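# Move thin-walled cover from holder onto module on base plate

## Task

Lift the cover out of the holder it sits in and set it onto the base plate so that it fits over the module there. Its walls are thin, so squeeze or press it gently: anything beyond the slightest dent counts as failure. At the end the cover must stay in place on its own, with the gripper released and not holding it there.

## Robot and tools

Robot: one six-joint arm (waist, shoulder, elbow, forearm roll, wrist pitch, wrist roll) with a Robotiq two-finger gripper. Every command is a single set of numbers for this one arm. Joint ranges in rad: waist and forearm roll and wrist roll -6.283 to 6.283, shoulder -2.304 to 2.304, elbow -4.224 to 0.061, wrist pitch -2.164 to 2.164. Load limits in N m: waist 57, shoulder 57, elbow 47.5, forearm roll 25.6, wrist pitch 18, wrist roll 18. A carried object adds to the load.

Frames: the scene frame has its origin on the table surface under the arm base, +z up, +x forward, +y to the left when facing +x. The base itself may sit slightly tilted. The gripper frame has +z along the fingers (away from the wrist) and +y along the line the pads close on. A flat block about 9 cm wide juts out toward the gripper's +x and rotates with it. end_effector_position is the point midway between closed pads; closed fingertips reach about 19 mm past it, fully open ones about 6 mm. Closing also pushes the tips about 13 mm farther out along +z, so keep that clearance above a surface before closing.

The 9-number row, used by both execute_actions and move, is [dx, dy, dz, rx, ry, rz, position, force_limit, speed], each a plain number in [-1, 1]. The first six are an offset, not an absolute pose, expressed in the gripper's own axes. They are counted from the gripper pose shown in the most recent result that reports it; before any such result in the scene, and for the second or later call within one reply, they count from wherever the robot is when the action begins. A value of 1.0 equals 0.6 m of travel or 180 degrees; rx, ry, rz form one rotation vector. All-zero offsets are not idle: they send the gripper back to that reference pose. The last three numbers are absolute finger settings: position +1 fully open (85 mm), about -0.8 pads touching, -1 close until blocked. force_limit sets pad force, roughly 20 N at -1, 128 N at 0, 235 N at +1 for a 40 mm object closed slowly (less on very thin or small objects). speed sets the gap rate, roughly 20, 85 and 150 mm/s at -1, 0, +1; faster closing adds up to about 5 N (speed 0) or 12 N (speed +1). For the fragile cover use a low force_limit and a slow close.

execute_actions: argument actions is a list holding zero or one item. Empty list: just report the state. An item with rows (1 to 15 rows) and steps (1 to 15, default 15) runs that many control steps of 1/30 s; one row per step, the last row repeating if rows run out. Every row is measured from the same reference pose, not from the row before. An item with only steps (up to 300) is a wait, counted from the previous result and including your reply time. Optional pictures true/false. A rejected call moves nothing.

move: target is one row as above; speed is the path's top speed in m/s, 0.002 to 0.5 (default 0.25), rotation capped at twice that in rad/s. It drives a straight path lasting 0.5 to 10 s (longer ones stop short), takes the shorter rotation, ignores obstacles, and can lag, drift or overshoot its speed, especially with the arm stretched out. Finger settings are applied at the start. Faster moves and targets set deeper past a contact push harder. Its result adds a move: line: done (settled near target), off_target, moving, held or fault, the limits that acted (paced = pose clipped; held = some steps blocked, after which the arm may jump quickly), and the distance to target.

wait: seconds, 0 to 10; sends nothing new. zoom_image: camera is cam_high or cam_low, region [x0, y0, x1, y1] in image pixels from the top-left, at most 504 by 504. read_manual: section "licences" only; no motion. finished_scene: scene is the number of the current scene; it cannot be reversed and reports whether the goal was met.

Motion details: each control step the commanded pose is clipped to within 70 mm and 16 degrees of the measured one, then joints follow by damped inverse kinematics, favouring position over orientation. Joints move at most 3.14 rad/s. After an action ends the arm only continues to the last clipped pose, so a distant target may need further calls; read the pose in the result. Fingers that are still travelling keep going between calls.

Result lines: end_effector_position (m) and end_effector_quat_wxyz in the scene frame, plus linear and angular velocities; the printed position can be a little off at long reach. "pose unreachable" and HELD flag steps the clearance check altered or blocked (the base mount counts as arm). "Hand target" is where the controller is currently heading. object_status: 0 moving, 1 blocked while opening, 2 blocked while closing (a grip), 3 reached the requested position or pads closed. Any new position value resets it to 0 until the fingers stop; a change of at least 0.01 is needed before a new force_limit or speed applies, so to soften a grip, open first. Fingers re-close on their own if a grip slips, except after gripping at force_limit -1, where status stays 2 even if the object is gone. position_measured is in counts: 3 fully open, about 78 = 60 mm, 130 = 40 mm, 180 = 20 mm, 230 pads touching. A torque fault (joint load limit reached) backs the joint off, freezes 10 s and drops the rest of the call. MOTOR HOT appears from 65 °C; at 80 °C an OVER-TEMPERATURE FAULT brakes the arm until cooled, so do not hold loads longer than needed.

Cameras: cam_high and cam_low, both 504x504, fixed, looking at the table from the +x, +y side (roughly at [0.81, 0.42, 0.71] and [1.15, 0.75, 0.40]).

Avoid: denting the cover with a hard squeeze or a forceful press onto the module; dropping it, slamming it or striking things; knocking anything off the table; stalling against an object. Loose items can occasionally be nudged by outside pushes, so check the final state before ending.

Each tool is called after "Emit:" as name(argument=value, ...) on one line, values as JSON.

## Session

Emit:
execute_actions(actions=[])

Scene clock: 0.00 s of 5600.00 s.
end_effector_position=(+0.2150, -0.0689, +0.3239) position_measured=3 object_status=3 end_effector_quat_wxyz=(+0.600, +0.008, -0.674, +0.431) end_effector_velocity=(-0.000, -0.001, +0.000) end_effector_angular_velocity=(+0.000, -0.000, +0.002)
Joint positions: [ 0.232 -0.798 -0.826 -0.446 -1.684  0.574]
Joint velocities: [-0.     0.002  0.002 -0.002  0.     0.   ]
Hand target: +0.215, -0.069, +0.324; +0.600, +0.008, -0.674, +0.431

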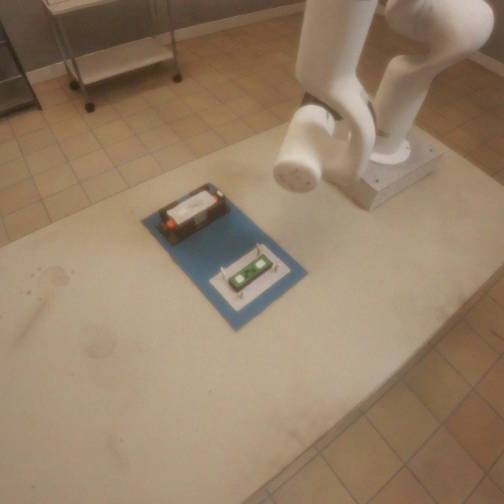

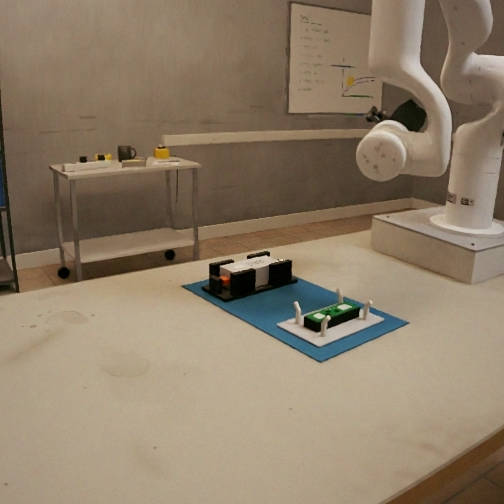

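Emit:
zoom_image(camera="cam_high", region=[140, 170, 260, 260])

Emit:
zoom_image(camera="cam_low", region=[195, 240, 315, 320])

Emit:
zoom_image(camera="cam_high", region=[195, 235, 315, 335])

Region (140, 170, 260, 260) of cam_high's 504x504 image, scaled by 4.200, with more detail than that image has; it fills the top 378 rows of this view, and the rest is white.

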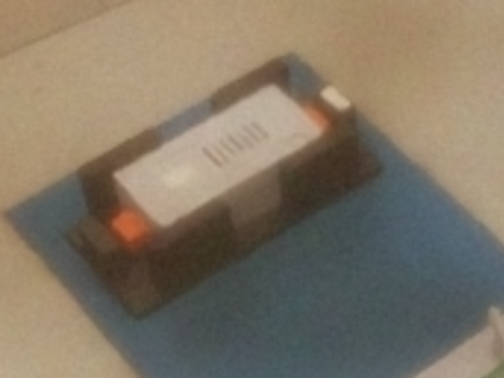

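Region (195, 240, 315, 320) of cam_low's 504x504 image, scaled by 4.200, with more detail than that image has.

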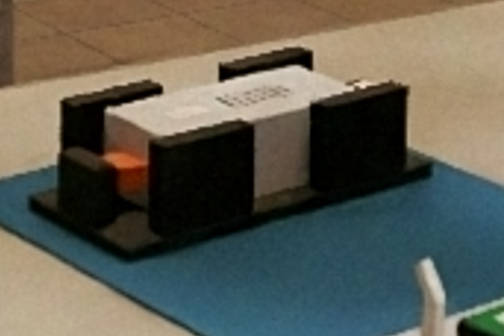

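Region (195, 235, 315, 335) of cam_high's 504x504 image, scaled by 4.200, with more detail than that image has.

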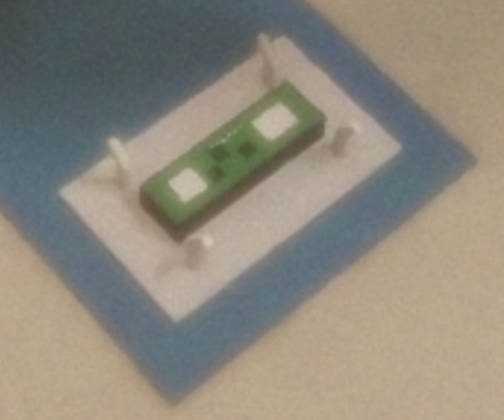

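Emit:
move(target=[-0.4448,-0.202,-0.4663,-0.2878,-0.4442,-0.0175,1,-1,0])

Scene clock: 28.47 s of 5600.00 s.
end_effector_position=(+0.5779, -0.1152, +0.1504) position_measured=3 object_status=3 end_effector_quat_wxyz=(+0.000, -0.048, +0.999, -0.000) end_effector_velocity=(-0.001, +0.000, -0.002) end_effector_angular_velocity=(+0.005, +0.000, +0.002)
Joint positions: [-0.168 -0.773 -1.23   0.042 -0.474 -0.342]
Joint velocities: [-0.002 -0.003  0.001  0.012  0.002 -0.015]
Hand target: +0.578, -0.115, +0.150; +0.000, -0.048, +0.999, -0.000
Off the commanded pose: 0.000 m, 0 deg.
After step 90, 21.70 s passed at rest.
move: done

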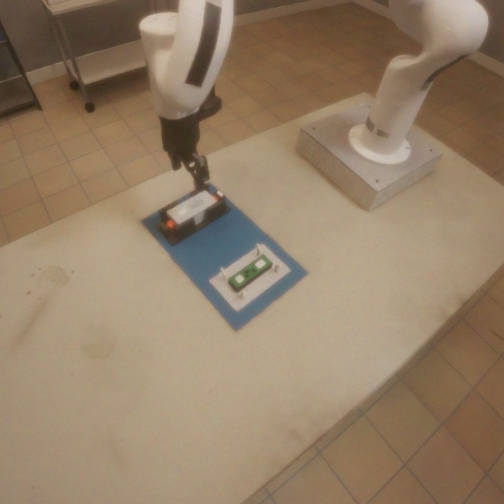

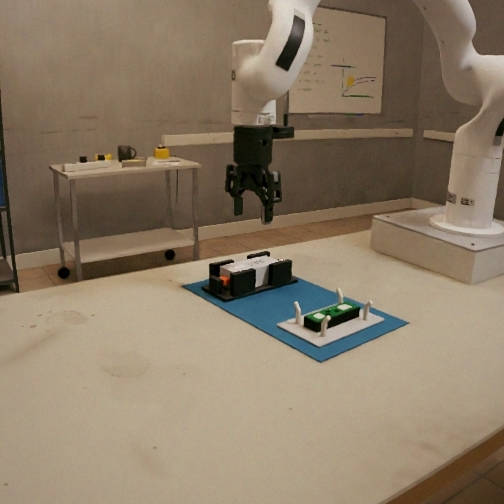

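Emit:
move(target=[0,0,0.15,0,0,0,1,-1,0], speed=0.1)

Emit:
zoom_image(camera="cam_high", region=[155, 170, 235, 240])

Emit:
zoom_image(camera="cam_low", region=[200, 225, 300, 305])

Scene clock: 36.57 s of 5600.00 s.
end_effector_position=(+0.5782, -0.1154, +0.0607) position_measured=3 object_status=3 end_effector_quat_wxyz=(+0.000, -0.048, +0.999, -0.000) end_effector_velocity=(-0.001, +0.000, -0.001) end_effector_angular_velocity=(+0.000, +0.001, +0.001)
Joint positions: [-0.165 -0.942 -1.267  0.058 -0.342 -0.356]
Joint velocities: [ 0.    -0.002  0.    -0.     0.001 -0.   ]
Hand target: +0.578, -0.115, +0.060; +0.000, -0.048, +0.999, -0.000
Off the commanded pose: 0.000 m, 0 deg.
After step 90, 3.83 s passed at rest.
move: done

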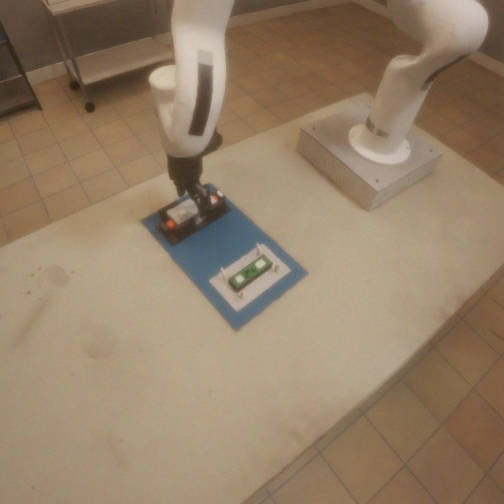

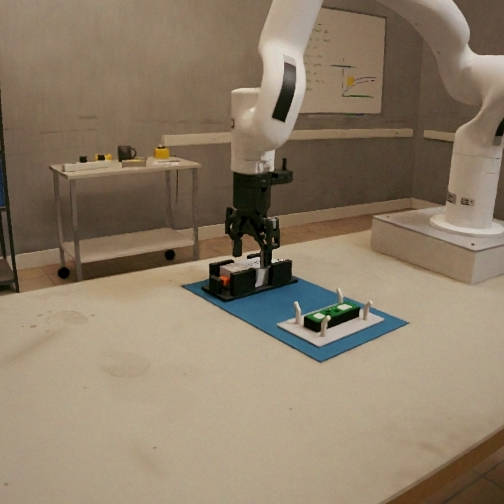

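Region (155, 170, 235, 240) of cam_high's 504x504 image, scaled by 6.300, with more detail than that image has; it fills the top 441 rows of this view, and the rest is white.

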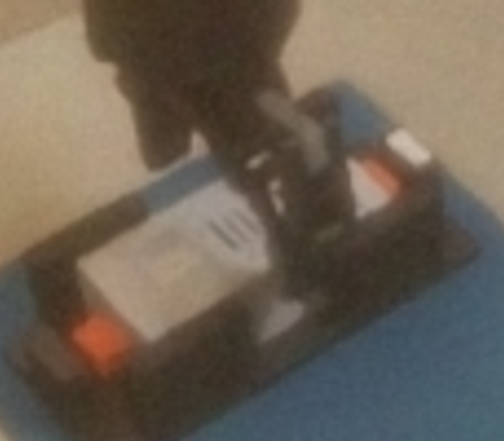

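Region (200, 225, 300, 305) of cam_low's 504x504 image, scaled by 5.040, with more detail than that image has; it fills the top 403 rows of this view, and the rest is white.

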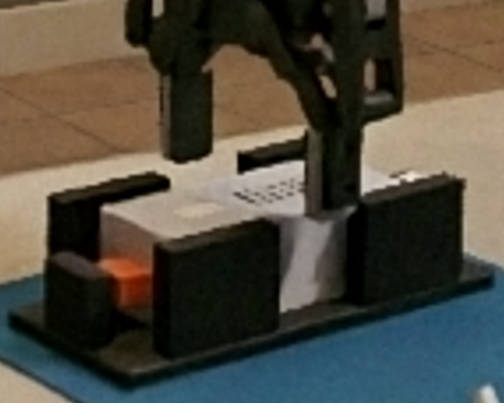

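Emit:
move(target=[0,0,0.027,0,0,0,1,-1,-1], speed=0.02)

Emit:
move(target=[0,0,0,0,0,0,0.55,-1,-1], speed=0.02)

Emit:
execute_actions(actions=[{"rows": [[0,0,0,0,0,0,0.47,-1,-1]], "steps": 12}])

Emit:
zoom_image(camera="cam_low", region=[215, 235, 295, 300])

Scene clock: 45.40 s of 5600.00 s.
end_effector_position=(+0.5783, -0.1154, +0.0445) position_measured=3 object_status=3 end_effector_quat_wxyz=(+0.000, -0.048, +0.999, -0.000) end_effector_velocity=(+0.001, -0.000, -0.000) end_effector_angular_velocity=(-0.001, -0.002, +0.001)
Joint positions: [-0.165 -0.974 -1.278  0.062 -0.321 -0.36 ]
Joint velocities: [ 0.    -0.001 -0.001 -0.     0.001 -0.   ]
Hand target: +0.578, -0.115, +0.044; +0.000, -0.048, +0.999, -0.000
Off the commanded pose: 0.000 m, 0 deg.
After step 90, 4.80 s passed at rest.
move: done

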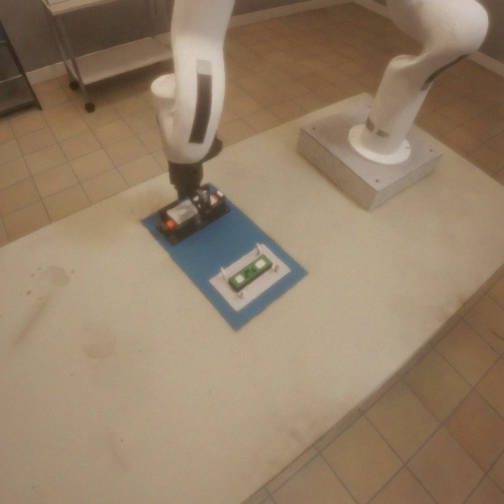

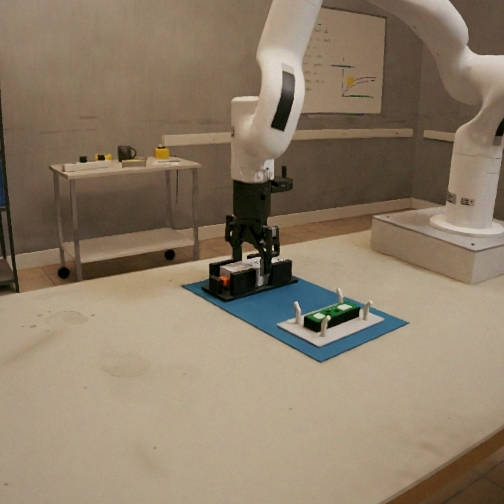

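Scene clock: 46.77 s of 5600.00 s.
end_effector_position=(+0.5783, -0.1154, +0.0445) position_measured=59 object_status=0 end_effector_quat_wxyz=(+0.000, -0.048, +0.999, -0.000) end_effector_velocity=(+0.002, -0.000, +0.001) end_effector_angular_velocity=(-0.000, -0.004, -0.001)
Joint positions: [-0.165 -0.974 -1.278  0.062 -0.321 -0.36 ]
Joint velocities: [ 0.     0.001 -0.002  0.001  0.     0.   ]
Hand target: +0.578, -0.115, +0.045; +0.000, -0.048, +0.999, -0.000
Off the commanded pose: 0.000 m, 0 deg.
move: done

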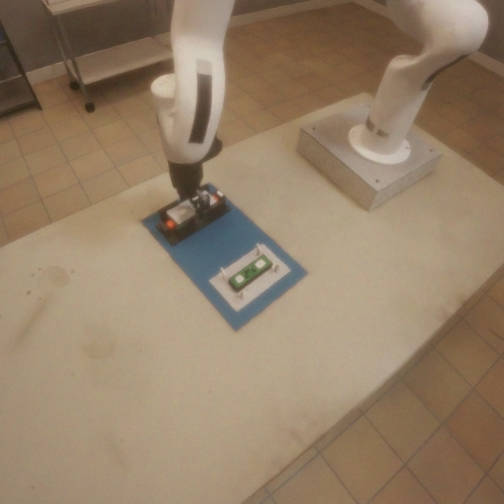

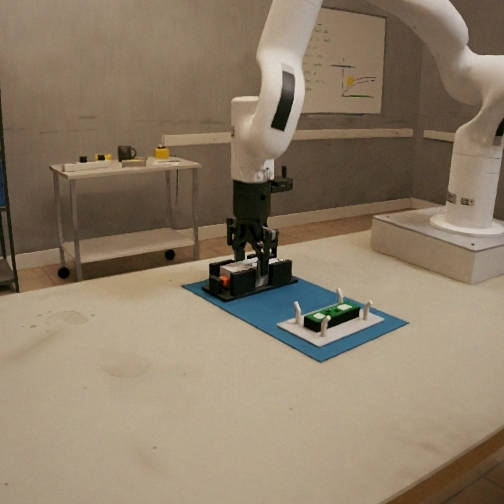

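Scene clock: 47.17 s of 5600.00 s.
end_effector_position=(+0.5783, -0.1154, +0.0445) position_measured=70 object_status=0 end_effector_quat_wxyz=(+0.000, -0.048, +0.999, -0.000) end_effector_velocity=(+0.000, +0.000, -0.000) end_effector_angular_velocity=(+0.000, -0.000, -0.002)
Joint positions: [-0.165 -0.974 -1.278  0.062 -0.321 -0.36 ]
Joint velocities: [-0.    -0.001 -0.001  0.002  0.     0.   ]
Hand target: +0.578, -0.115, +0.045; +0.000, -0.048, +0.999, -0.000
Off the commanded pose: 0.000 m, 0 deg.
Steps of this call (steps 1 to 12: all 12 steps of this action). Readings (end_effector_position | what the end effector reports):
1: (+0.5783, -0.1154, +0.0445) | position_measured=59 object_status=0
2: (+0.5783, -0.1154, +0.0445) | position_measured=60 object_status=0
4: (+0.5783, -0.1154, +0.0445) | position_measured=62 object_status=0
8: (+0.5783, -0.1154, +0.0445) | position_measured=68 object_status=0
12: the state above

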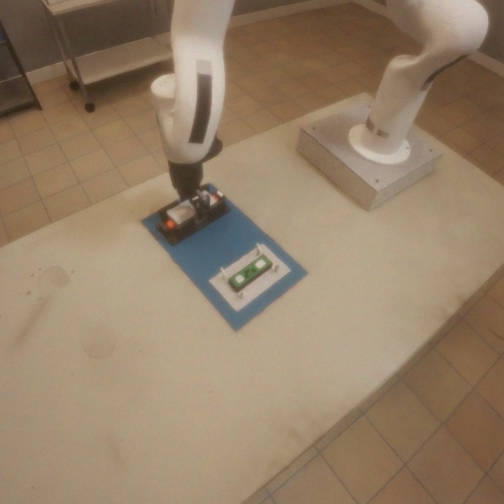

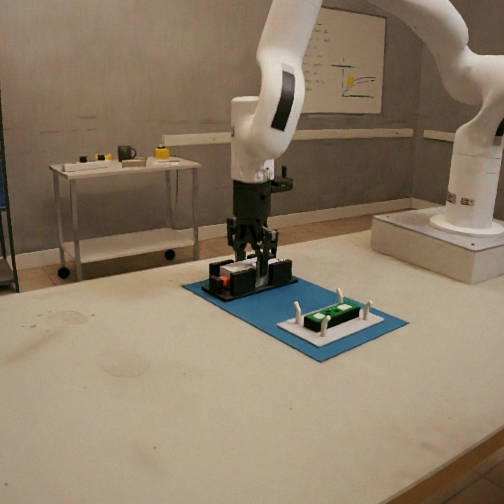

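Region (215, 235, 295, 300) of cam_low's 504x504 image, scaled by 6.300, with more detail than that image has; it fills the top 410 rows of this view, and the rest is white.

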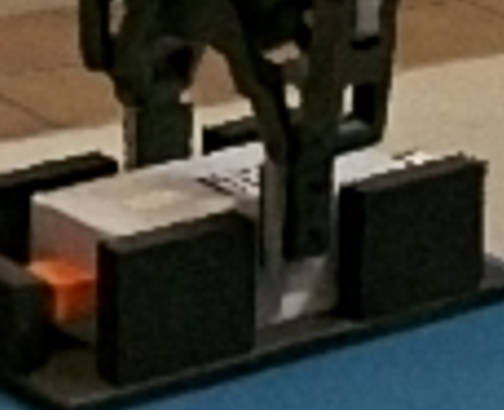

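Emit:
execute_actions(actions=[{"rows": [[0,0,0,0,0,0,0.42,-1,-1]], "steps": 9}], pictures=false)

Emit:
execute_actions(actions=[{"rows": [[0,0,0,0,0,0,0.37,-1,-1]], "steps": 9}], pictures=false)

Scene clock: 58.53 s of 5600.00 s.
end_effector_position=(+0.5783, -0.1154, +0.0445) position_measured=76 object_status=0 end_effector_quat_wxyz=(+0.000, -0.048, +0.999, -0.000) end_effector_velocity=(+0.002, -0.001, +0.002) end_effector_angular_velocity=(-0.001, -0.004, +0.001)
Joint positions: [-0.165 -0.974 -1.278  0.062 -0.321 -0.36 ]
Joint velocities: [-0.     0.003 -0.002 -0.001 -0.     0.   ]
Hand target: +0.578, -0.115, +0.045; +0.000, -0.048, +0.999, -0.000
Off the commanded pose: 0.000 m, 0 deg.
Steps of this call (steps 1 to 90: nothing new was sent; then 8.07 s passed at rest; steps 91 to 99: all 9 steps of this action). Readings (end_effector_position | what the end effector reports):
91: (+0.5783, -0.1154, +0.0445) | position_measured=70 object_status=0
92: (+0.5783, -0.1154, +0.0445) | position_measured=70 object_status=0
94: (+0.5783, -0.1154, +0.0445) | position_measured=73 object_status=0
98: (+0.5783, -0.1154, +0.0445) | position_measured=76 object_status=0
99: the state above

Scene clock: 58.83 s of 5600.00 s.
end_effector_position=(+0.5783, -0.1154, +0.0445) position_measured=82 object_status=0 end_effector_quat_wxyz=(+0.000, -0.048, +0.999, -0.000) end_effector_velocity=(+0.000, -0.000, +0.000) end_effector_angular_velocity=(-0.000, -0.000, +0.000)
Joint positions: [-0.165 -0.974 -1.278  0.062 -0.321 -0.36 ]
Joint velocities: [-0.     0.001  0.    -0.    -0.    -0.   ]
Hand target: +0.578, -0.115, +0.045; +0.000, -0.048, +0.999, -0.000
Off the commanded pose: 0.000 m, 0 deg.
Steps of this call (steps 1 to 9: all 9 steps of this action). Readings (end_effector_position | what the end effector reports):
1: (+0.5783, -0.1154, +0.0445) | position_measured=76 object_status=0
2: (+0.5783, -0.1154, +0.0445) | position_measured=76 object_status=0
4: (+0.5783, -0.1154, +0.0445) | position_measured=79 object_status=0
8: (+0.5783, -0.1154, +0.0445) | position_measured=82 object_status=0
9: the state above

Emit:
execute_actions(actions=[{"rows": [[0,0,0,0,0,0,0.33,-1,-1]], "steps": 9}], pictures=false)

Emit:
execute_actions(actions=[{"rows": [[0,0,0,0,0,0,0.29,-1,-1]], "steps": 9}], pictures=false)

Scene clock: 63.20 s of 5600.00 s.
end_effector_position=(+0.5783, -0.1154, +0.0445) position_measured=87 object_status=0 end_effector_quat_wxyz=(+0.000, -0.048, +0.999, -0.000) end_effector_velocity=(+0.001, -0.000, +0.001) end_effector_angular_velocity=(+0.000, -0.002, -0.002)
Joint positions: [-0.165 -0.974 -1.278  0.062 -0.321 -0.36 ]
Joint velocities: [-0.     0.001 -0.001  0.002  0.     0.   ]
Hand target: +0.578, -0.115, +0.045; +0.000, -0.048, +0.999, -0.000
Off the commanded pose: 0.000 m, 0 deg.
Steps of this call (steps 1 to 90: nothing new was sent; then 1.07 s passed at rest; steps 91 to 99: all 9 steps of this action). Readings (end_effector_position | what the end effector reports):
91: (+0.5783, -0.1154, +0.0445) | position_measured=82 object_status=0
92: (+0.5783, -0.1154, +0.0445) | position_measured=82 object_status=0
94: (+0.5783, -0.1154, +0.0445) | position_measured=84 object_status=0
98: (+0.5783, -0.1154, +0.0445) | position_measured=87 object_status=0
99: the state above

Scene clock: 63.50 s of 5600.00 s.
end_effector_position=(+0.5782, -0.1152, +0.0446) position_measured=93 object_status=0 end_effector_quat_wxyz=(+0.000, -0.048, +0.999, -0.000) end_effector_velocity=(-0.000, -0.000, +0.000) end_effector_angular_velocity=(-0.000, -0.001, -0.000)
Joint positions: [-0.164 -0.974 -1.278  0.062 -0.321 -0.36 ]
Joint velocities: [-0.001  0.001  0.001 -0.     0.001 -0.   ]
Hand target: +0.578, -0.115, +0.045; +0.000, -0.048, +0.999, -0.000
Off the commanded pose: 0.000 m, 0 deg.
Steps of this call (steps 1 to 9: all 9 steps of this action). Readings (end_effector_position | what the end effector reports):
1: (+0.5783, -0.1154, +0.0445) | position_measured=87 object_status=0
2: (+0.5783, -0.1154, +0.0445) | position_measured=87 object_status=0
4: (+0.5782, -0.1153, +0.0446) | position_measured=89 object_status=0
8: (+0.5782, -0.1151, +0.0446) | position_measured=93 object_status=0
9: the state above

Emit:
execute_actions(actions=[{"rows": [[0,0.001,0,0,0,0,0.29,-1,-1],[0,0.0015,0,0,0,0,0.29,-1,-1],[0,0.002,0,0,0,0,0.29,-1,-1],[0,0.0025,0,0,0,0,0.29,-1,-1],[0,0.003,0,0,0,0,0.29,-1,-1]], "steps": 15}], pictures=false)

Emit:
execute_actions(actions=[{"steps": 10}], pictures=false)

Emit:
execute_actions(actions=[{"rows": [[0,0,0,0,0,0,0.25,-1,-1]], "steps": 9}])

Emit:
zoom_image(camera="cam_low", region=[200, 225, 300, 305])

Scene clock: 71.80 s of 5600.00 s.
end_effector_position=(+0.5783, -0.1137, +0.0446) position_measured=93 object_status=3 end_effector_quat_wxyz=(+0.001, -0.048, +0.999, -0.001) end_effector_velocity=(-0.000, +0.001, -0.001) end_effector_angular_velocity=(+0.001, +0.002, -0.001)
Joint positions: [-0.162 -0.974 -1.277  0.062 -0.32  -0.357]
Joint velocities: [ 0.001 -0.001 -0.     0.002 -0.001  0.   ]
Hand target: +0.578, -0.113, +0.045; +0.000, -0.048, +0.999, -0.000
Off the commanded pose: 0.000 m, 0 deg.
Steps of this call (steps 1 to 90: nothing new was sent; then 4.80 s passed at rest; steps 91 to 105: all 15 steps of this action). Readings (end_effector_position | what the end effector reports):
91: (+0.5783, -0.1154, +0.0445) | position_measured=93 object_status=3
92: (+0.5782, -0.1152, +0.0445) | position_measured=93 object_status=3
94: (+0.5783, -0.1147, +0.0445) | position_measured=93 object_status=3
98: (+0.5783, -0.1139, +0.0446) | position_measured=93 object_status=3
105: the state above

Scene clock: 72.13 s of 5600.00 s.
end_effector_position=(+0.5782, -0.1135, +0.0446) position_measured=93 object_status=3 end_effector_quat_wxyz=(+0.000, -0.048, +0.999, -0.000) end_effector_velocity=(-0.002, +0.000, -0.001) end_effector_angular_velocity=(+0.000, +0.004, +0.003)
Joint positions: [-0.161 -0.973 -1.277  0.062 -0.32  -0.357]
Joint velocities: [ 0.    -0.     0.003 -0.002 -0.001 -0.   ]
Hand target: +0.578, -0.113, +0.045; +0.000, -0.048, +0.999, -0.000
Off the commanded pose: 0.000 m, 0 deg.
Steps of this call (steps 1 to 10: nothing new was sent). Readings (end_effector_position | what the end effector reports):
1: (+0.5783, -0.1136, +0.0446) | position_measured=93 object_status=3
2: (+0.5782, -0.1136, +0.0446) | position_measured=93 object_status=3
4: (+0.5782, -0.1136, +0.0446) | position_measured=93 object_status=3
8: (+0.5782, -0.1135, +0.0446) | position_measured=93 object_status=3
10: the state above

Scene clock: 72.43 s of 5600.00 s.
end_effector_position=(+0.5784, -0.1137, +0.0448) position_measured=97 object_status=0 end_effector_quat_wxyz=(+0.001, -0.048, +0.999, -0.001) end_effector_velocity=(-0.000, +0.000, -0.000) end_effector_angular_velocity=(-0.000, +0.001, +0.003)
Joint positions: [-0.162 -0.973 -1.277  0.062 -0.32  -0.357]
Joint velocities: [ 0.001 -0.001 -0.001 -0.002 -0.    -0.   ]
Hand target: +0.578, -0.113, +0.045; +0.000, -0.048, +0.999, -0.000
Off the commanded pose: 0.000 m, 0 deg.
Steps of this call (steps 1 to 9: all 9 steps of this action). Readings (end_effector_position | what the end effector reports):
1: (+0.5782, -0.1135, +0.0446) | position_measured=93 object_status=0
2: (+0.5782, -0.1135, +0.0447) | position_measured=93 object_status=0
4: (+0.5784, -0.1137, +0.0448) | position_measured=95 object_status=0
8: (+0.5784, -0.1137, +0.0448) | position_measured=97 object_status=0
9: the state above

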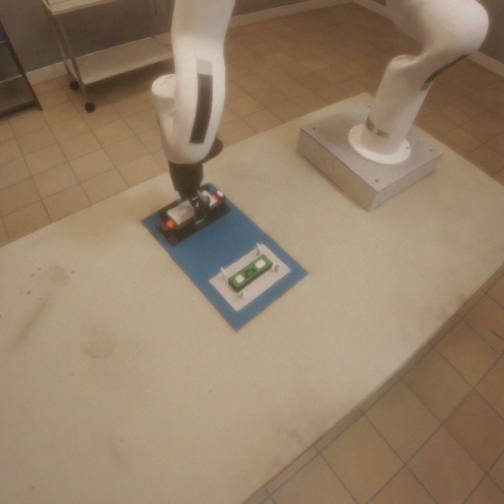

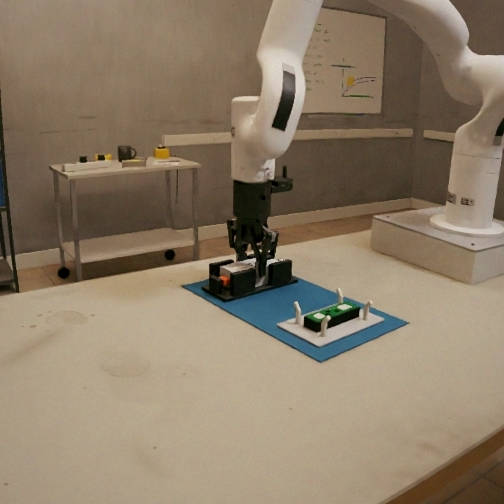

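Region (200, 225, 300, 305) of cam_low's 504x504 image, scaled by 5.040, with more detail than that image has; it fills the top 403 rows of this view, and the rest is white.

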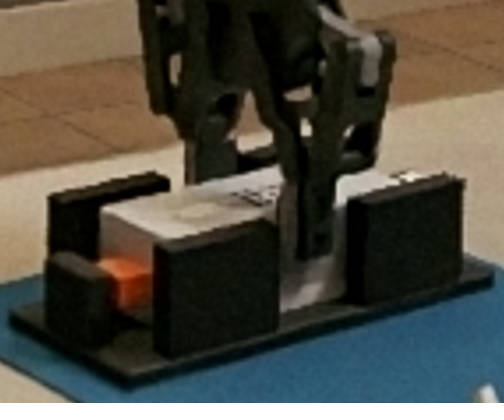

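Emit:
execute_actions(actions=[{"rows": [[0,0,0,0,0,0,0.36,-1,-1]], "steps": 12}], pictures=false)

Emit:
move(target=[-0.0033,-0.0013,0.003,0,0,0,0.36,-1,-1], speed=0.01)

Emit:
execute_actions(actions=[{"rows": [[0,0,0,0,0,0,-1,-1,-1]], "steps": 15}], pictures=false)

Emit:
execute_actions(actions=[{"steps": 8}], pictures=false)

Emit:
execute_actions(actions=[{"rows": [[0,0,0,0,0,0,-0.98,-0.92,-1]], "steps": 15}])

Emit:
zoom_image(camera="cam_low", region=[215, 235, 295, 300])

Emit:
move(target=[0,0,-0.007,0,0,0,-0.98,-0.92,-1], speed=0.004)

Emit:
zoom_image(camera="cam_low", region=[215, 235, 295, 300])

Scene clock: 85.70 s of 5600.00 s.
end_effector_position=(+0.5775, -0.1131, +0.0444) position_measured=84 object_status=0 end_effector_quat_wxyz=(-0.001, -0.048, +0.999, -0.000) end_effector_velocity=(+0.005, -0.004, +0.002) end_effector_angular_velocity=(-0.003, -0.012, -0.004)
Joint positions: [-0.161 -0.974 -1.276  0.062 -0.321 -0.357]
Joint velocities: [-0.004  0.001 -0.004 -0.     0.007  0.001]
Hand target: +0.578, -0.114, +0.045; +0.001, -0.048, +0.999, -0.001
Off the commanded pose: 0.001 m, 0 deg.
Steps of this call (steps 1 to 90: nothing new was sent; then 9.87 s passed at rest; steps 91 to 102: all 12 steps of this action). Readings (end_effector_position | what the end effector reports):
91: (+0.5782, -0.1135, +0.0446) | position_measured=97 object_status=0
92: (+0.5782, -0.1135, +0.0446) | position_measured=97 object_status=0
94: (+0.5780, -0.1134, +0.0445) | position_measured=95 object_status=0
98: (+0.5775, -0.1129, +0.0443) | position_measured=88 object_status=0
102: the state above

Scene clock: 86.63 s of 5600.00 s.
end_effector_position=(+0.5802, -0.1142, +0.0430) position_measured=84 object_status=3 end_effector_quat_wxyz=(+0.000, -0.048, +0.999, -0.000) end_effector_velocity=(-0.001, -0.000, -0.001) end_effector_angular_velocity=(-0.000, +0.002, +0.002)
Joint positions: [-0.162 -0.98  -1.285  0.062 -0.322 -0.357]
Joint velocities: [-0.    -0.001 -0.    -0.002 -0.     0.   ]
Hand target: +0.580, -0.114, +0.043; +0.000, -0.048, +0.999, -0.000
Off the commanded pose: 0.000 m, 0 deg.
move: done

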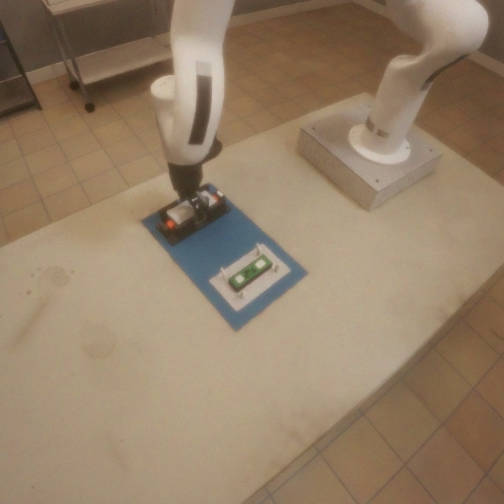

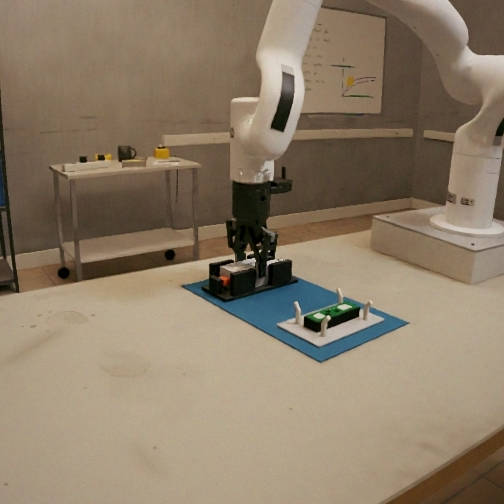

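Scene clock: 87.13 s of 5600.00 s.
end_effector_position=(+0.5804, -0.1142, +0.0432) position_measured=100 object_status=0 end_effector_quat_wxyz=(+0.000, -0.048, +0.999, -0.000) end_effector_velocity=(+0.001, +0.000, +0.000) end_effector_angular_velocity=(-0.000, -0.002, -0.001)
Joint positions: [-0.162 -0.98  -1.285  0.062 -0.322 -0.357]
Joint velocities: [ 0.     0.001 -0.     0.002  0.001 -0.   ]
Hand target: +0.580, -0.114, +0.043; +0.000, -0.048, +0.999, -0.000
Off the commanded pose: 0.000 m, 0 deg.
Steps of this call (steps 1 to 15: all 15 steps of this action). Readings (end_effector_position | what the end effector reports):
1: (+0.5802, -0.1142, +0.0430) | position_measured=84 object_status=0
2: (+0.5802, -0.1142, +0.0430) | position_measured=84 object_status=0
4: (+0.5802, -0.1142, +0.0430) | position_measured=87 object_status=0
8: (+0.5803, -0.1142, +0.0430) | position_measured=93 object_status=0
15: the state above

Scene clock: 87.40 s of 5600.00 s.
end_effector_position=(+0.5804, -0.1142, +0.0432) position_measured=100 object_status=2 end_effector_quat_wxyz=(+0.001, -0.048, +0.999, -0.000) end_effector_velocity=(-0.000, +0.000, -0.000) end_effector_angular_velocity=(+0.001, +0.000, -0.002)
Joint positions: [-0.162 -0.98  -1.285  0.062 -0.322 -0.357]
Joint velocities: [ 0.    -0.     0.001  0.002  0.    -0.   ]
Hand target: +0.580, -0.114, +0.043; +0.000, -0.048, +0.999, -0.000
Off the commanded pose: 0.000 m, 0 deg.
Steps of this call (steps 1 to 8: nothing new was sent). Readings (end_effector_position | what the end effector reports):
1: (+0.5804, -0.1142, +0.0432) | position_measured=100 object_status=0
2: (+0.5804, -0.1142, +0.0432) | position_measured=100 object_status=0
4: (+0.5804, -0.1142, +0.0432) | position_measured=100 object_status=2
8: the state above

Scene clock: 87.90 s of 5600.00 s.
end_effector_position=(+0.5805, -0.1142, +0.0433) position_measured=102 object_status=2 end_effector_quat_wxyz=(+0.001, -0.048, +0.999, -0.000) end_effector_velocity=(+0.001, -0.000, +0.000) end_effector_angular_velocity=(-0.000, -0.001, -0.000)
Joint positions: [-0.162 -0.98  -1.286  0.062 -0.322 -0.357]
Joint velocities: [ 0.    -0.    -0.001  0.     0.    -0.   ]
Hand target: +0.580, -0.114, +0.043; +0.001, -0.048, +0.999, -0.000
Off the commanded pose: 0.000 m, 0 deg.
Steps of this call (steps 1 to 15: all 15 steps of this action). Readings (end_effector_position | what the end effector reports):
1: (+0.5804, -0.1142, +0.0432) | position_measured=100 object_status=0
2: (+0.5804, -0.1142, +0.0432) | position_measured=100 object_status=0
4: (+0.5805, -0.1142, +0.0433) | position_measured=102 object_status=0
8: (+0.5805, -0.1142, +0.0433) | position_measured=102 object_status=0
15: the state above

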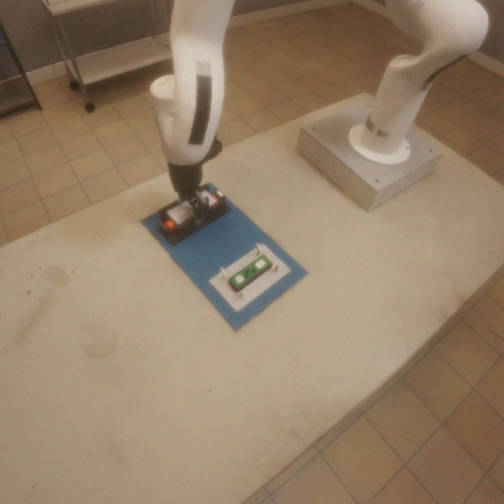

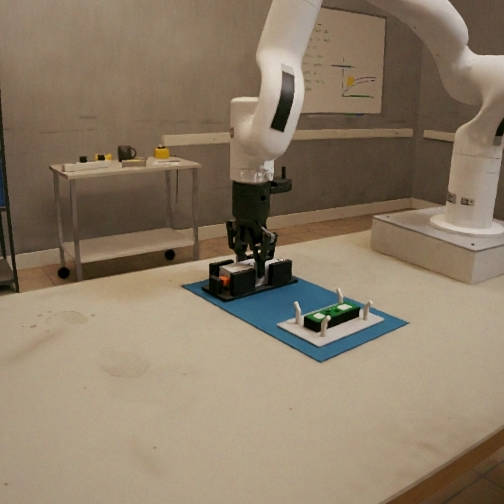

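Region (215, 235, 295, 300) of cam_low's 504x504 image, scaled by 6.300, with more detail than that image has; it fills the top 410 rows of this view, and the rest is white.

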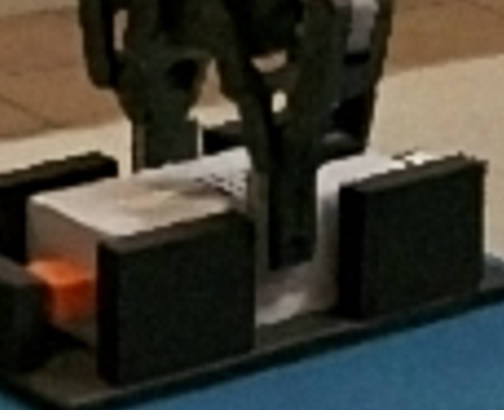

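Scene clock: 89.40 s of 5600.00 s.
end_effector_position=(+0.5802, -0.1142, +0.0473) position_measured=102 object_status=2 end_effector_quat_wxyz=(+0.000, -0.048, +0.999, -0.000) end_effector_velocity=(+0.000, -0.000, +0.001) end_effector_angular_velocity=(-0.000, -0.001, -0.000)
Joint positions: [-0.162 -0.972 -1.282  0.061 -0.328 -0.356]
Joint velocities: [0.    0.001 0.    0.    0.    0.   ]
Hand target: +0.580, -0.114, +0.047; +0.001, -0.048, +0.999, -0.000
Off the commanded pose: 0.000 m, 0 deg.
move: done

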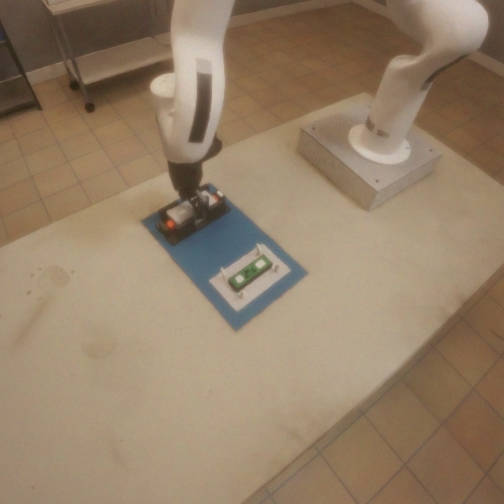

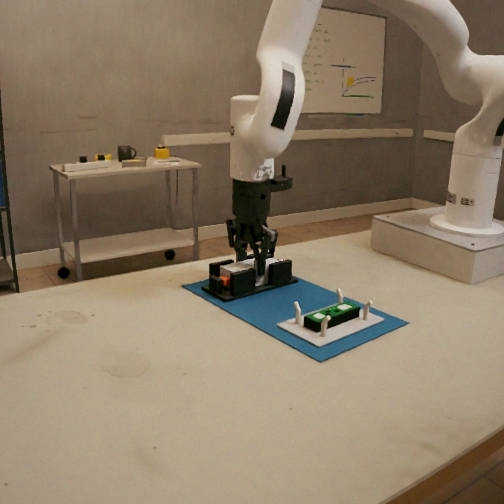

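Region (215, 235, 295, 300) of cam_low's 504x504 image, scaled by 6.300, with more detail than that image has; it fills the top 410 rows of this view, and the rest is white.

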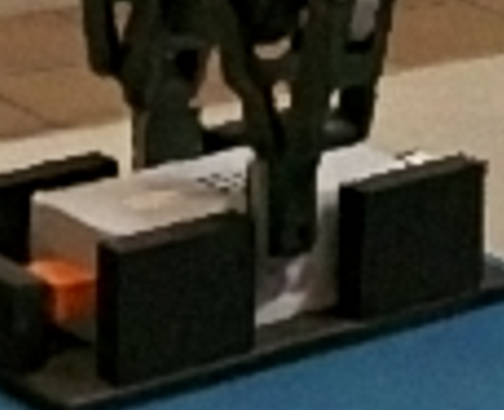

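Emit:
execute_actions(actions=[{"rows": [[0,0,0,0,0,0,0.33,-1,-1]], "steps": 15}], pictures=false)

Emit:
move(target=[0,0,0.013,0,0,0,0.33,-1,-1], speed=0.015)

Emit:
move(target=[0,0,0,0,0,0,-1,-0.84,-1], speed=0.01)

Emit:
move(target=[0,0,-0.0065,0,0,0,-1,-0.84,-1], speed=0.004)

Emit:
zoom_image(camera="cam_low", region=[215, 235, 295, 300])

Scene clock: 99.73 s of 5600.00 s.
end_effector_position=(+0.5806, -0.1142, +0.0475) position_measured=87 object_status=0 end_effector_quat_wxyz=(+0.001, -0.048, +0.999, -0.001) end_effector_velocity=(-0.002, -0.000, -0.001) end_effector_angular_velocity=(+0.000, +0.004, +0.001)
Joint positions: [-0.162 -0.971 -1.282  0.061 -0.327 -0.356]
Joint velocities: [-0.    -0.001  0.001 -0.002 -0.001  0.001]
Hand target: +0.580, -0.114, +0.047; +0.000, -0.048, +0.999, -0.000
Off the commanded pose: 0.000 m, 0 deg.
Steps of this call (steps 1 to 90: nothing new was sent; then 6.83 s passed at rest; steps 91 to 105: all 15 steps of this action). Readings (end_effector_position | what the end effector reports):
91: (+0.5804, -0.1142, +0.0474) | position_measured=102 object_status=0
92: (+0.5804, -0.1142, +0.0474) | position_measured=102 object_status=0
94: (+0.5806, -0.1142, +0.0476) | position_measured=100 object_status=0
98: (+0.5817, -0.1143, +0.0485) | position_measured=93 object_status=0
105: the state above

Scene clock: 100.70 s of 5600.00 s.
end_effector_position=(+0.5803, -0.1142, +0.0396) position_measured=87 object_status=3 end_effector_quat_wxyz=(+0.000, -0.048, +0.999, -0.000) end_effector_velocity=(+0.001, -0.000, +0.000) end_effector_angular_velocity=(-0.001, -0.003, +0.000)
Joint positions: [-0.162 -0.987 -1.288  0.063 -0.318 -0.358]
Joint velocities: [ 0.    -0.    -0.002 -0.     0.001 -0.   ]
Hand target: +0.580, -0.114, +0.040; +0.000, -0.048, +0.999, -0.000
Off the commanded pose: 0.000 m, 0 deg.
move: done

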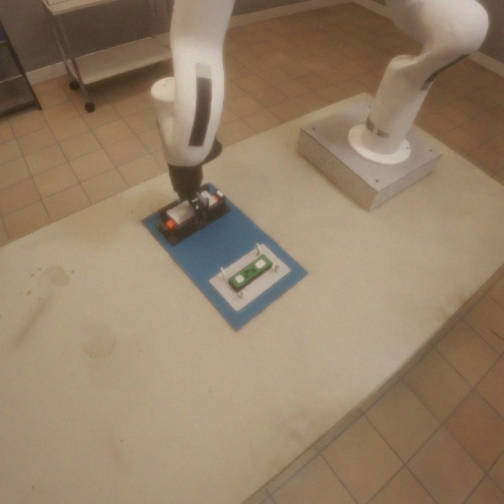

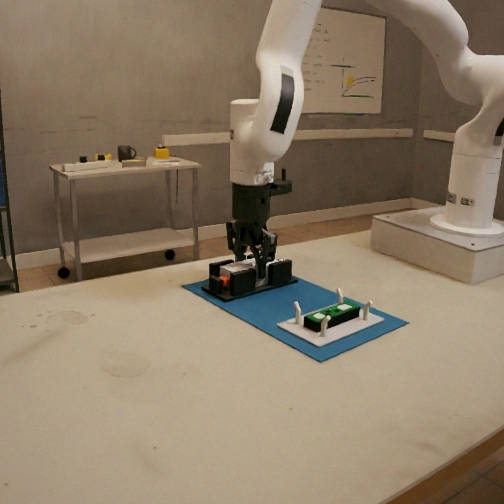

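Scene clock: 101.33 s of 5600.00 s.
end_effector_position=(+0.5806, -0.1142, +0.0400) position_measured=104 object_status=2 end_effector_quat_wxyz=(+0.001, -0.048, +0.999, -0.000) end_effector_velocity=(-0.001, -0.000, -0.001) end_effector_angular_velocity=(-0.001, +0.001, +0.002)
Joint positions: [-0.162 -0.987 -1.288  0.063 -0.318 -0.358]
Joint velocities: [ 0.    -0.001  0.001 -0.002  0.002 -0.   ]
Hand target: +0.580, -0.114, +0.040; +0.000, -0.048, +0.999, -0.000
Off the commanded pose: 0.001 m, 0 deg.
move: done

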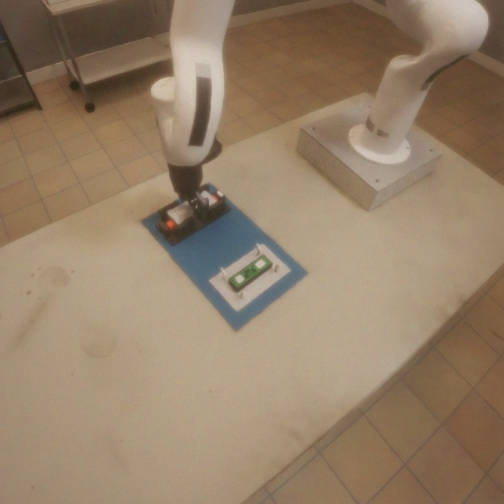

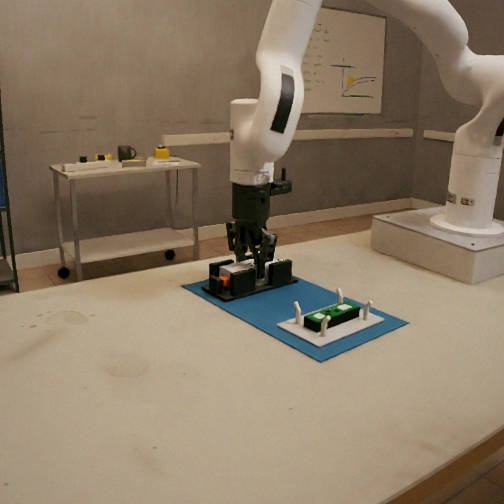

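Scene clock: 102.53 s of 5600.00 s.
end_effector_position=(+0.5802, -0.1142, +0.0436) position_measured=105 object_status=2 end_effector_quat_wxyz=(+0.000, -0.048, +0.999, -0.000) end_effector_velocity=(+0.000, -0.000, +0.000) end_effector_angular_velocity=(-0.000, -0.001, +0.001)
Joint positions: [-0.162 -0.979 -1.285  0.062 -0.323 -0.357]
Joint velocities: [ 0.     0.    -0.    -0.001  0.     0.   ]
Hand target: +0.581, -0.114, +0.044; +0.001, -0.048, +0.999, -0.000
Off the commanded pose: 0.000 m, 0 deg.
move: done

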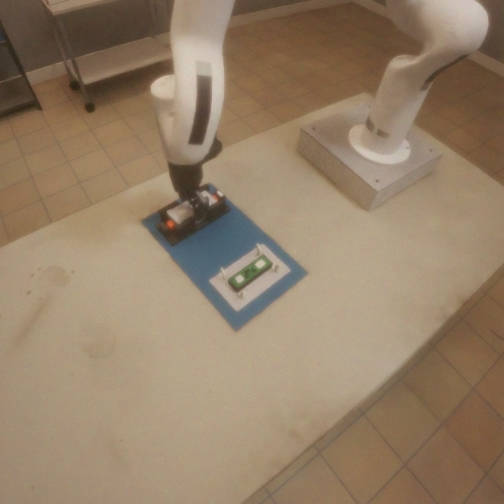

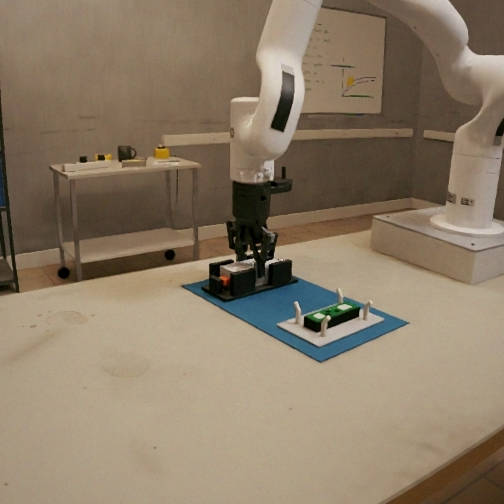

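Region (215, 235, 295, 300) of cam_low's 504x504 image, scaled by 6.300, with more detail than that image has; it fills the top 410 rows of this view, and the rest is white.

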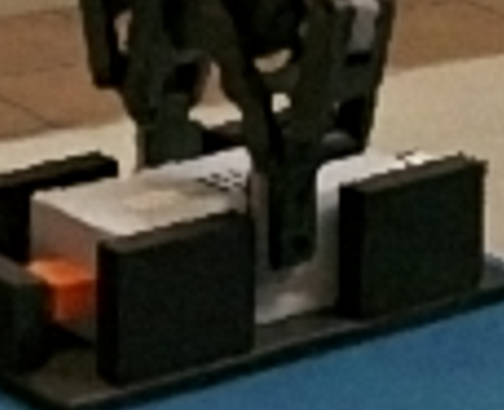

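Emit:
execute_actions(actions=[{"rows": [[0,0,0,0,0,0,-0.98,-0.8,-1]], "steps": 15}], pictures=false)

Emit:
move(target=[0,0,-0.005,0,0,0,-0.98,-0.8,-1], speed=0.004)

Emit:
zoom_image(camera="cam_low", region=[215, 235, 295, 300])

Scene clock: 111.00 s of 5600.00 s.
end_effector_position=(+0.5804, -0.1142, +0.0439) position_measured=107 object_status=2 end_effector_quat_wxyz=(+0.000, -0.048, +0.999, -0.000) end_effector_velocity=(+0.000, +0.000, +0.000) end_effector_angular_velocity=(+0.000, -0.001, -0.001)
Joint positions: [-0.162 -0.979 -1.285  0.062 -0.323 -0.357]
Joint velocities: [0.    0.001 0.    0.001 0.    0.   ]
Hand target: +0.580, -0.114, +0.044; +0.000, -0.048, +0.999, -0.000
Off the commanded pose: 0.000 m, 0 deg.
Steps of this call (steps 1 to 90: nothing new was sent; then 4.97 s passed at rest; steps 91 to 105: all 15 steps of this action). Readings (end_effector_position | what the end effector reports):
91: (+0.5805, -0.1142, +0.0439) | position_measured=105 object_status=0
92: (+0.5805, -0.1142, +0.0439) | position_measured=105 object_status=0
94: (+0.5805, -0.1142, +0.0440) | position_measured=107 object_status=0
98: (+0.5805, -0.1142, +0.0439) | position_measured=107 object_status=0
105: the state above

Scene clock: 112.20 s of 5600.00 s.
end_effector_position=(+0.5802, -0.1142, +0.0467) position_measured=107 object_status=2 end_effector_quat_wxyz=(+0.000, -0.048, +0.999, -0.000) end_effector_velocity=(+0.000, +0.000, -0.000) end_effector_angular_velocity=(+0.001, -0.000, -0.002)
Joint positions: [-0.162 -0.973 -1.283  0.061 -0.327 -0.356]
Joint velocities: [-0.    -0.     0.     0.002  0.001  0.   ]
Hand target: +0.580, -0.114, +0.047; +0.000, -0.048, +0.999, -0.000
Off the commanded pose: 0.000 m, 0 deg.
move: done

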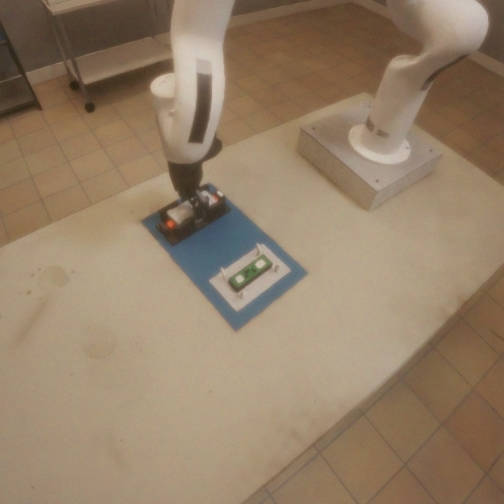

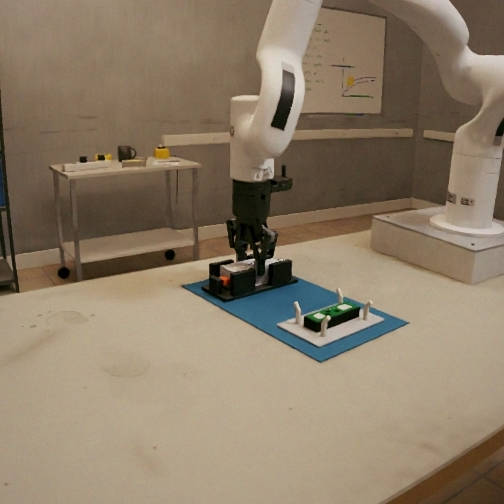

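Region (215, 235, 295, 300) of cam_low's 504x504 image, scaled by 6.300, with more detail than that image has; it fills the top 410 rows of this view, and the rest is white.

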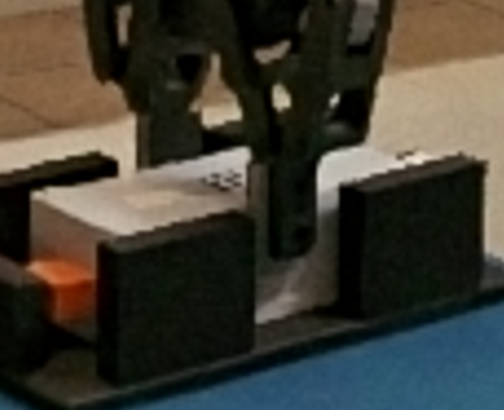

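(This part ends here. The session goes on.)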